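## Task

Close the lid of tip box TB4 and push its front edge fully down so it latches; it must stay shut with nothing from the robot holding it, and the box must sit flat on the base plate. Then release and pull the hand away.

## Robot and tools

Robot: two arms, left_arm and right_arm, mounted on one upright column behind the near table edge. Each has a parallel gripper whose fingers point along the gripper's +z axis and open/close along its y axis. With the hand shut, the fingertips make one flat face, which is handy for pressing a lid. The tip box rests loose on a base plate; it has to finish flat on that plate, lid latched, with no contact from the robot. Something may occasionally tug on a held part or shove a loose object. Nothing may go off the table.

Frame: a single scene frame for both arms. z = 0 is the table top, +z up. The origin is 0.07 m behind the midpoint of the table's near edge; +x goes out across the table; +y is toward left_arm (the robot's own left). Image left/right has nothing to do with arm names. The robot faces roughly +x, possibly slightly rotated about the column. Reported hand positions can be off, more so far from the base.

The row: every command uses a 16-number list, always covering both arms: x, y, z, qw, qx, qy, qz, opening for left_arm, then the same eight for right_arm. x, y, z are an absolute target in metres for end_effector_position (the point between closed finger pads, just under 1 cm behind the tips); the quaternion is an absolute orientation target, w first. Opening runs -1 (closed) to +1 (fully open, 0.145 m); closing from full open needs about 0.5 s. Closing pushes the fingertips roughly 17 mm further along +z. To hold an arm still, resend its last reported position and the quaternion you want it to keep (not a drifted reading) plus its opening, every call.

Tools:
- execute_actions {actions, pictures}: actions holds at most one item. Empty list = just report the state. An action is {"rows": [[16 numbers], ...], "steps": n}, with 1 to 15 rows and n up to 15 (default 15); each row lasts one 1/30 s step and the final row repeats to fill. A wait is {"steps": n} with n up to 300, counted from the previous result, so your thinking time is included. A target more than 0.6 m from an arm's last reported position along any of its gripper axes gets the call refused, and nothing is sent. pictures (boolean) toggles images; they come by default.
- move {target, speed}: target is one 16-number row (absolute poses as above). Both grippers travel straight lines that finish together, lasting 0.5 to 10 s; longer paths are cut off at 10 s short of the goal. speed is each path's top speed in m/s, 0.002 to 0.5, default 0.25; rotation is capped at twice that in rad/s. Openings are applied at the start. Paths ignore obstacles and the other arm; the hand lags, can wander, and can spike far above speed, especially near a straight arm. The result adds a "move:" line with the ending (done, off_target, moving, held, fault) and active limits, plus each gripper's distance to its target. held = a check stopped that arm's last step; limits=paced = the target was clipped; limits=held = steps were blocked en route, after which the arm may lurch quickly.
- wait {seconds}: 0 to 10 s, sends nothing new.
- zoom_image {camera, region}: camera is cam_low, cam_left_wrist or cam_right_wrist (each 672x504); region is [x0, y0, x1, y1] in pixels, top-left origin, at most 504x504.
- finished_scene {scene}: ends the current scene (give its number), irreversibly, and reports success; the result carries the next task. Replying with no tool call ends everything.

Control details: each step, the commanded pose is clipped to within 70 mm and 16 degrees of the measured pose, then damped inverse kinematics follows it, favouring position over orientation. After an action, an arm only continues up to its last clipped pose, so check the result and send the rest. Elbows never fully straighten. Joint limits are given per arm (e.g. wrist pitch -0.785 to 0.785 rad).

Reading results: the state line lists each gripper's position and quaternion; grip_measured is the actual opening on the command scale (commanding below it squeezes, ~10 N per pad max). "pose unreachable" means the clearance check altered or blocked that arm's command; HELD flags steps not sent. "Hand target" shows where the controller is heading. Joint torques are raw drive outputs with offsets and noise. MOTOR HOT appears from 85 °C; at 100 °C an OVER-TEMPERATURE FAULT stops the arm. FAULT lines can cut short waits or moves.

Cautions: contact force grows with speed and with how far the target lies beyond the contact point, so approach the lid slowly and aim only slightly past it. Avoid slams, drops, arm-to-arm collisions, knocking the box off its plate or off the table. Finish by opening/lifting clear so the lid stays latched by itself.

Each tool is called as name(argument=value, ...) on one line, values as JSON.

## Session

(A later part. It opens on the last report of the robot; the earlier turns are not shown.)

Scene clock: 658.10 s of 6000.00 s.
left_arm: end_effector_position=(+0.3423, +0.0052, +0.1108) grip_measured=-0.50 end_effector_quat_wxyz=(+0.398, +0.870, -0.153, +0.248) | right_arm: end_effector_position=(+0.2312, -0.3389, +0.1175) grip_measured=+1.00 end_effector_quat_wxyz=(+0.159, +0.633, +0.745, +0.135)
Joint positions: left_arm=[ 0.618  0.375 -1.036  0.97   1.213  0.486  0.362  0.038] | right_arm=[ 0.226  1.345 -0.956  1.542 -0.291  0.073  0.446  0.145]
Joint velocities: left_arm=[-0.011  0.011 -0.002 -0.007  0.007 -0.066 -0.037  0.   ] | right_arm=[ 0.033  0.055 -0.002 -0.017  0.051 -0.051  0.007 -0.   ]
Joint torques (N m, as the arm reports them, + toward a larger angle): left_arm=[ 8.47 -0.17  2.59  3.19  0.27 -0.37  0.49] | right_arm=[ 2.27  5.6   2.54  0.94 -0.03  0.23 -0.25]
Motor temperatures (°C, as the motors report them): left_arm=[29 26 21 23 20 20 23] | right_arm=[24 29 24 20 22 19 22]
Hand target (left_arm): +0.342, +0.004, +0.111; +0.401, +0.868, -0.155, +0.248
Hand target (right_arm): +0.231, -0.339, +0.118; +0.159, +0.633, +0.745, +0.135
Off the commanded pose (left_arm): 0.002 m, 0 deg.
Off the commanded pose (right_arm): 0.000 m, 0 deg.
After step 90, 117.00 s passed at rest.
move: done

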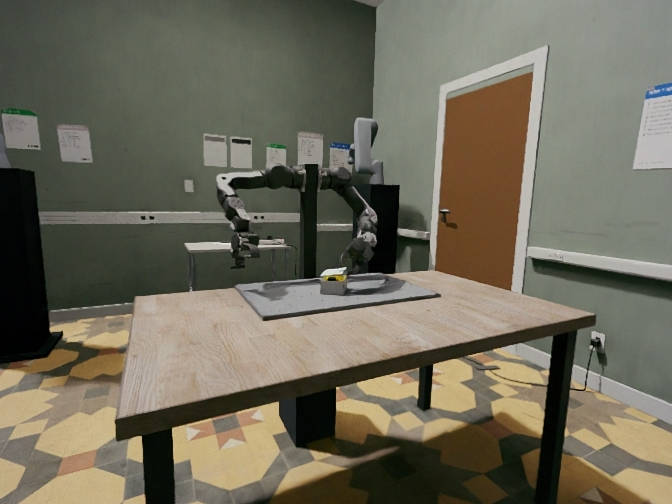

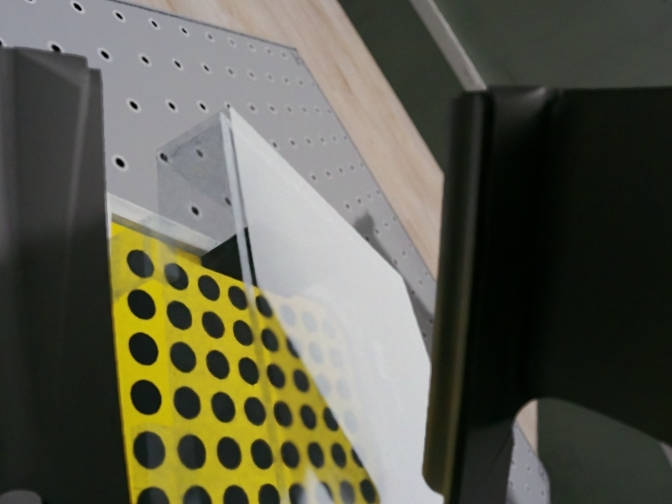

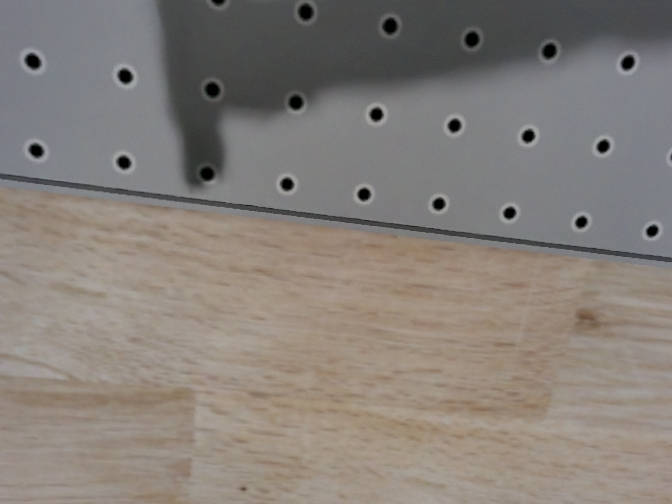

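zoom_image(camera="cam_low", region=[305, 235, 375, 305])

zoom_image(camera="cam_left_wrist", region=[90, 80, 450, 330])

zoom_image(camera="cam_left_wrist", region=[90, 324, 330, 504])

Region (305, 235, 375, 305) of cam_low's 672x504 image, scaled by 7.200, with more detail than that image has.

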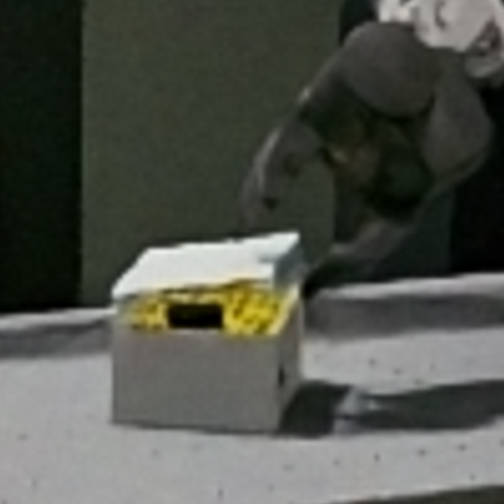

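Region (90, 80, 450, 330) of cam_left_wrist's 672x504 image, scaled by 1.400, with more detail than that image has; it fills the top 350 rows of this view, and the rest is white.

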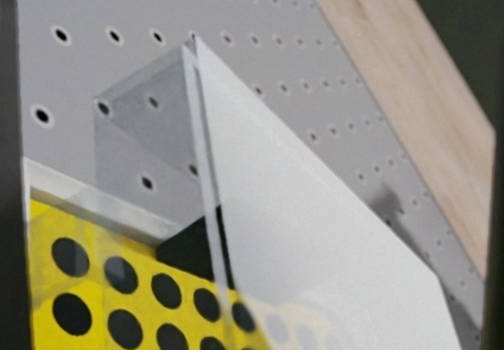

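Region (90, 324, 330, 504) of cam_left_wrist's 672x504 image, scaled by 2.100, with more detail than that image has; it fills the top 378 rows of this view, and the rest is white.

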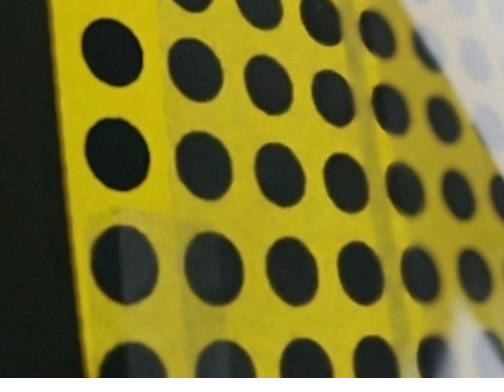

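move(target=[0.3405,0.0187,0.0838,0.3995,0.8684,-0.1569,0.2486,-0.5,0.2312,-0.3389,0.1175,0.159,0.633,0.745,0.135,1.0], speed=0.02)

Scene clock: 763.17 s of 6000.00 s.
left_arm: end_effector_position=(+0.3439, +0.0145, +0.0915) grip_measured=-0.50 end_effector_quat_wxyz=(+0.413, +0.861, -0.154, +0.255) | right_arm: end_effector_position=(+0.2312, -0.3389, +0.1175) grip_measured=+1.00 end_effector_quat_wxyz=(+0.159, +0.633, +0.745, +0.135)
Joint positions: left_arm=[ 0.634  0.338 -1.086  0.79   1.191  0.382  0.519  0.038] | right_arm=[ 0.226  1.345 -0.956  1.542 -0.291  0.073  0.446  0.145]
Joint velocities: left_arm=[-0.011 -0.011 -0.037 -0.022 -0.022 -0.037  0.007 -0.   ] | right_arm=[ 0.033 -0.011 -0.012 -0.002  0.022 -0.081  0.081 -0.   ]
Joint torques (N m, as the arm reports them, + toward a larger angle): left_arm=[ 7.1   0.6   0.99  1.86 -0.03 -0.17 -0.05] | right_arm=[ 2.28  5.61  2.55  0.92 -0.03  0.23 -0.26]
Motor temperatures (°C, as the motors report them): left_arm=[30 25 20 23 20 20 23] | right_arm=[24 29 24 20 22 19 21]
Hand target (left_arm): +0.341, +0.019, +0.084; +0.400, +0.868, -0.156, +0.249
Hand target (right_arm): +0.231, -0.339, +0.118; +0.159, +0.633, +0.745, +0.135
Off the commanded pose (left_arm): 0.009 m, 2 deg.
Off the commanded pose (right_arm): 0.000 m, 0 deg.
After step 90, 100.33 s passed at rest.
move: off_target (left_arm)

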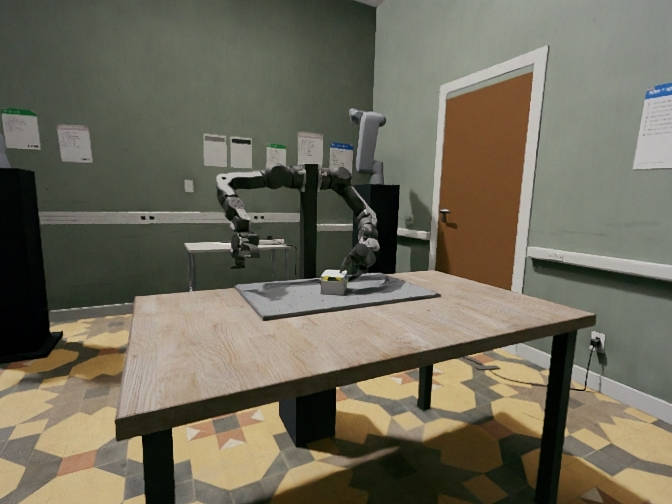

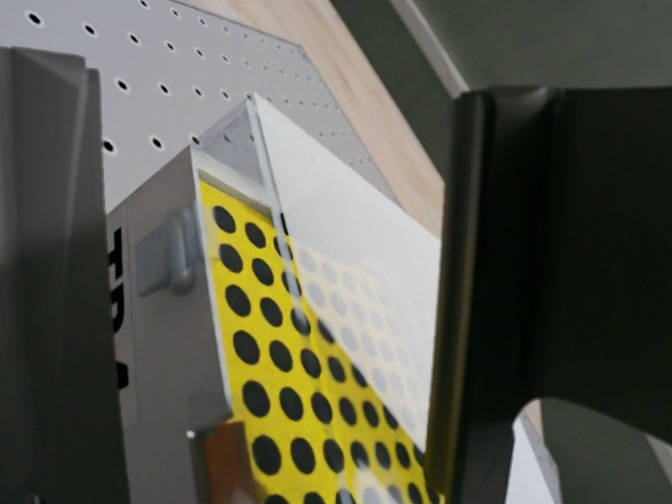

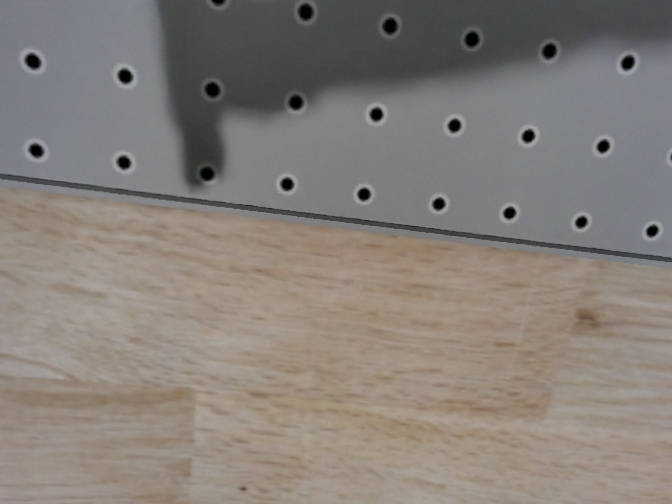

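zoom_image(camera="cam_left_wrist", region=[110, 80, 330, 320])

zoom_image(camera="cam_low", region=[310, 250, 365, 305])

Region (110, 80, 330, 320) of cam_left_wrist's 672x504 image, scaled by 2.100, with more detail than that image has; it fills the left 462 columns of this view, and the rest is white.

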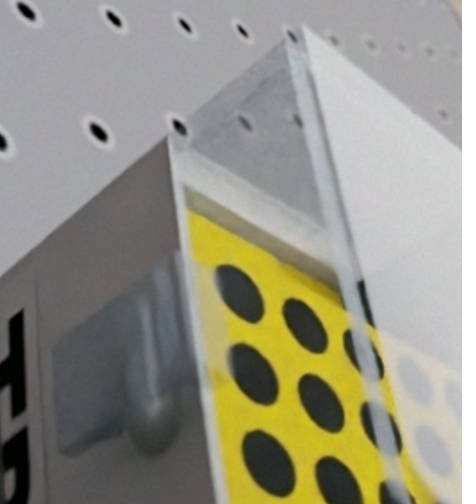

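Region (310, 250, 365, 305) of cam_low's 672x504 image, scaled by 9.164, with more detail than that image has.

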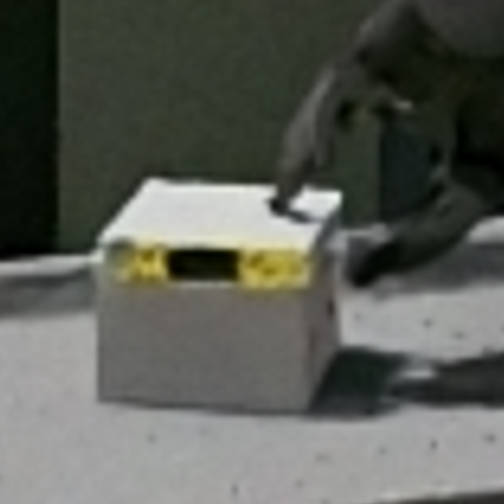

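zoom_image(camera="cam_left_wrist", region=[170, 90, 280, 200])

Region (170, 90, 280, 200) of cam_left_wrist's 672x504 image, scaled by 4.582, with more detail than that image has.

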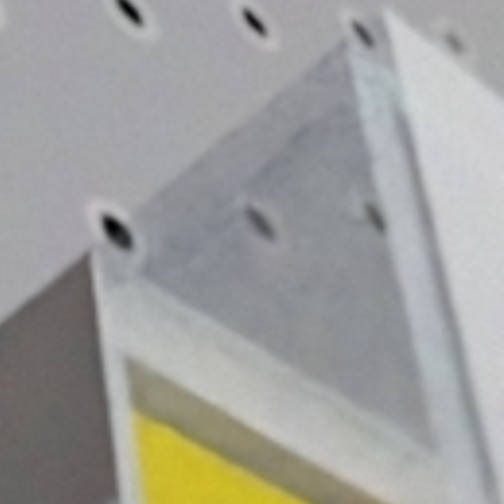

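zoom_image(camera="cam_left_wrist", region=[125, 190, 245, 310])

zoom_image(camera="cam_left_wrist", region=[150, 300, 354, 504])

Region (125, 190, 245, 310) of cam_left_wrist's 672x504 image, scaled by 4.200, with more detail than that image has.

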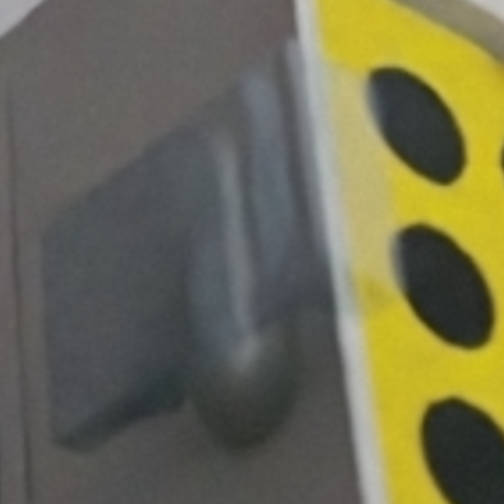

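Region (150, 300, 354, 504) of cam_left_wrist's 672x504 image, scaled by 2.471, with more detail than that image has.

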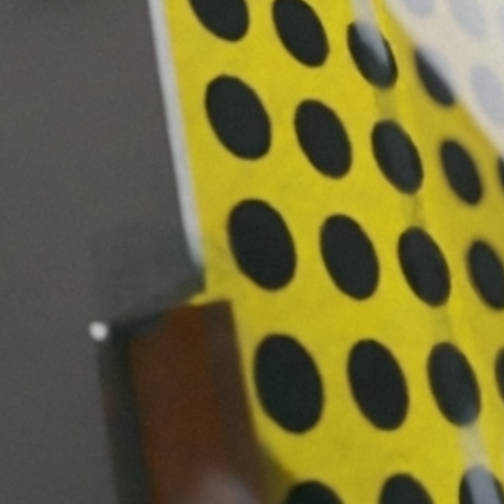

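move(target=[0.30,0.165,0.185,0.3362,0.8818,0.0347,0.3292,-0.5,0.2312,-0.3389,0.1175,0.159,0.633,0.745,0.135,1.0], speed=0.2)

Scene clock: 883.20 s of 6000.00 s.
left_arm: end_effector_position=(+0.3008, +0.1665, +0.1839) grip_measured=-0.50 end_effector_quat_wxyz=(+0.339, +0.880, +0.035, +0.332) | right_arm: end_effector_position=(+0.2312, -0.3389, +0.1175) grip_measured=+1.00 end_effector_quat_wxyz=(+0.159, +0.633, +0.745, +0.135)
Joint positions: left_arm=[ 0.027  0.98  -0.449  1.684  1.571  0.46   0.05   0.038] | right_arm=[ 0.226  1.345 -0.956  1.542 -0.291  0.073  0.446  0.145]
Joint velocities: left_arm=[-0.011  0.033 -0.002 -0.007 -0.066 -0.051 -0.022  0.   ] | right_arm=[-0.121 -0.033 -0.007  0.007 -0.007  0.037 -0.007 -0.   ]
Joint torques (N m, as the arm reports them, + toward a larger angle): left_arm=[ 4.11  4.32  4.08  3.56  0.29 -0.21  0.12] | right_arm=[ 2.29  5.61  2.54  0.94 -0.03  0.23 -0.26]
Motor temperatures (°C, as the motors report them): left_arm=[30 25 20 22 20 19 22] | right_arm=[24 29 24 20 22 19 21]
Hand target (left_arm): +0.300, +0.166, +0.183; +0.338, +0.881, +0.037, +0.329
Hand target (right_arm): +0.231, -0.339, +0.118; +0.159, +0.633, +0.745, +0.135
Off the commanded pose (left_arm): 0.002 m, 1 deg.
Off the commanded pose (right_arm): 0.000 m, 0 deg.
joint sent to its limit (left arm) — the command would take joint 5 (forearm roll) past its upper limit, so that joint was sent only as far as its limit.
After step 90, 115.60 s passed at rest.
move: done

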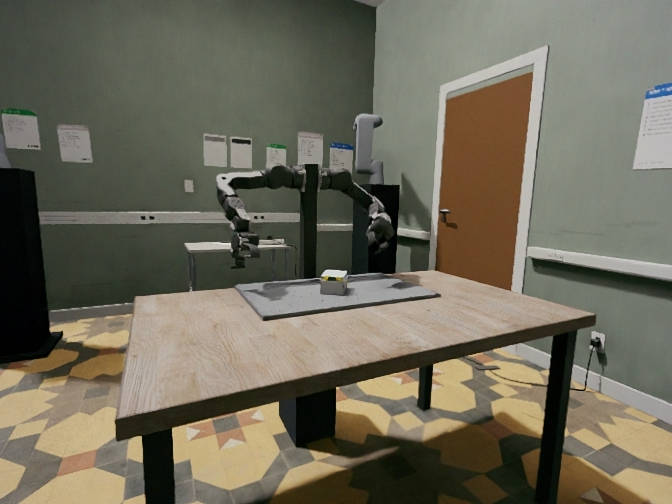

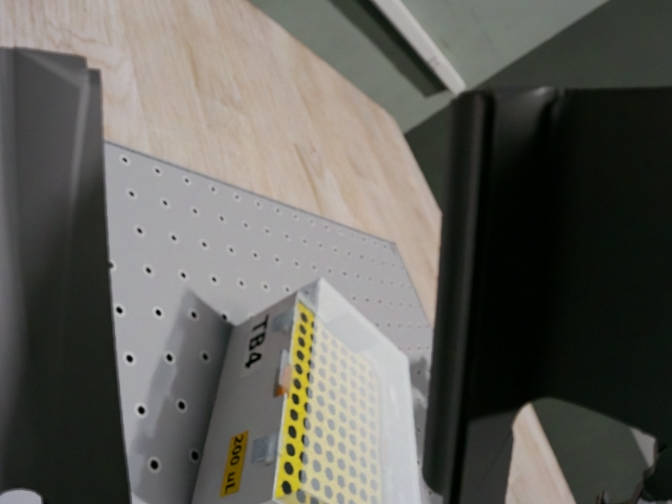

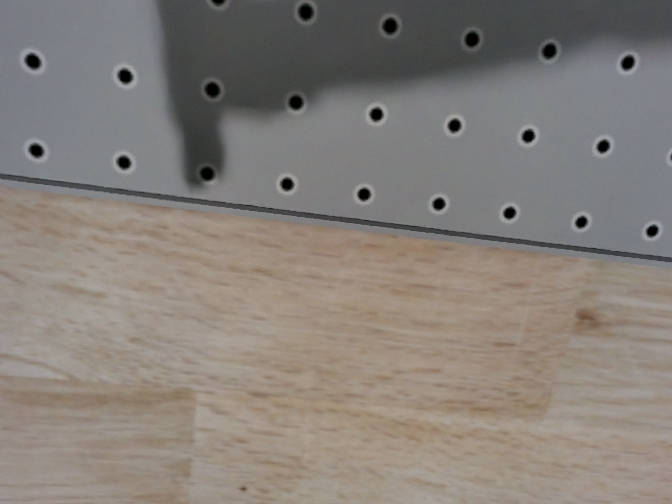

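zoom_image(camera="cam_left_wrist", region=[220, 265, 350, 415])

zoom_image(camera="cam_low", region=[310, 250, 365, 305])

Region (220, 265, 350, 415) of cam_left_wrist's 672x504 image, scaled by 3.360, with more detail than that image has; it fills the left 437 columns of this view, and the rest is white.

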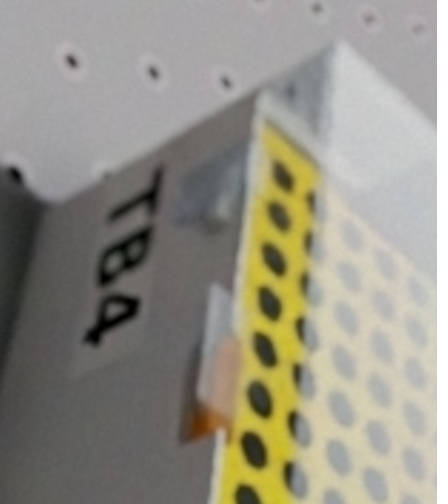

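Region (310, 250, 365, 305) of cam_low's 672x504 image, scaled by 9.164, with more detail than that image has.

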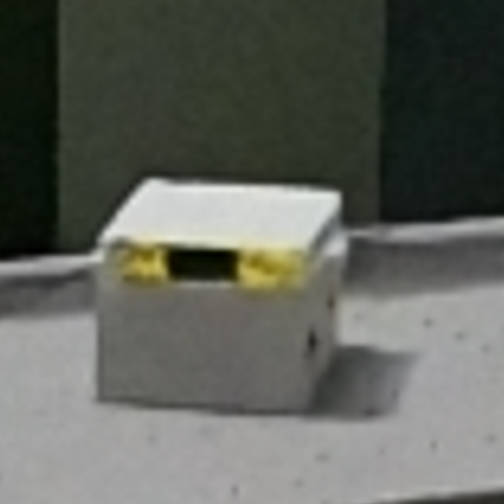

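zoom_image(camera="cam_left_wrist", region=[270, 270, 340, 340])

zoom_image(camera="cam_left_wrist", region=[240, 404, 340, 504])

zoom_image(camera="cam_left_wrist", region=[255, 335, 325, 405])

Region (270, 270, 340, 340) of cam_left_wrist's 672x504 image, scaled by 7.200, with more detail than that image has.

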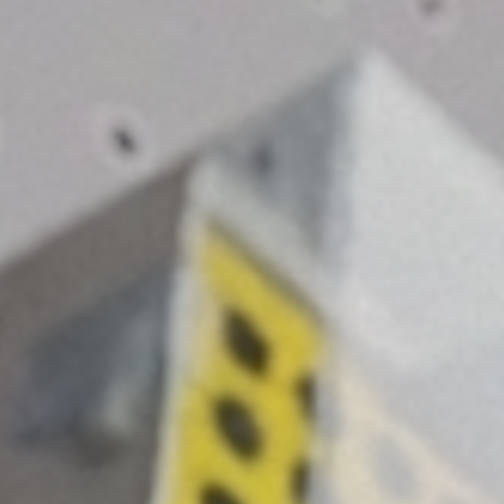

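Region (240, 404, 340, 504) of cam_left_wrist's 672x504 image, scaled by 5.040, with more detail than that image has.

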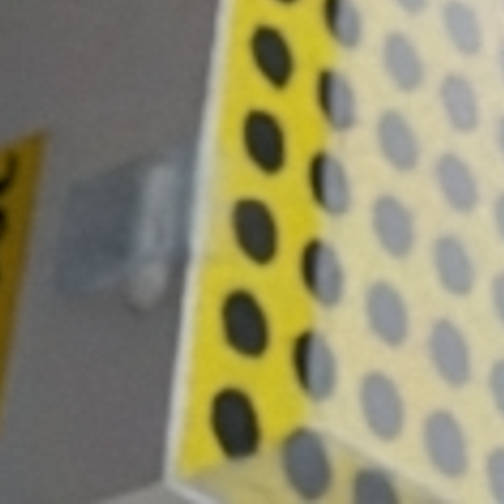

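Region (255, 335, 325, 405) of cam_left_wrist's 672x504 image, scaled by 7.200, with more detail than that image has.

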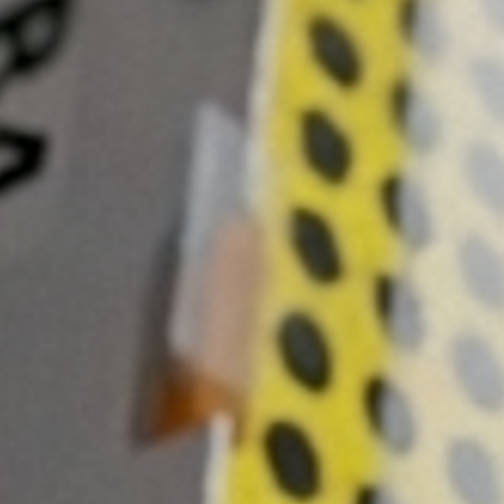

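zoom_image(camera="cam_left_wrist", region=[262, 464, 322, 504])

zoom_image(camera="cam_low", region=[318, 265, 352, 299])

Region (262, 464, 322, 504) of cam_left_wrist's 672x504 image, scaled by 8.400, with more detail than that image has.

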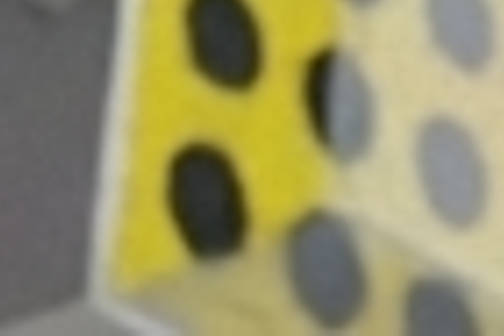

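Region (318, 265, 352, 299) of cam_low's 672x504 image, scaled by 14.824, with more detail than that image has.

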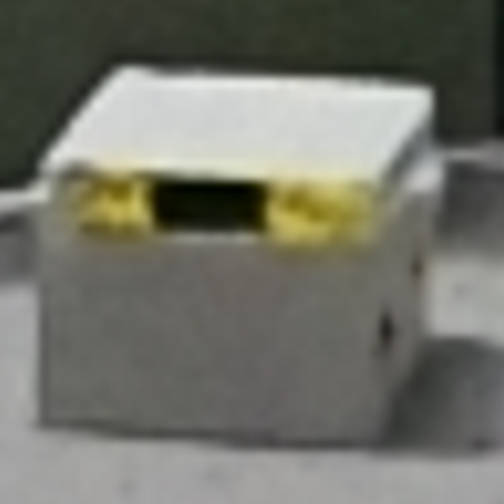

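finished_scene(scene=2)

The scene is finished: the task was done.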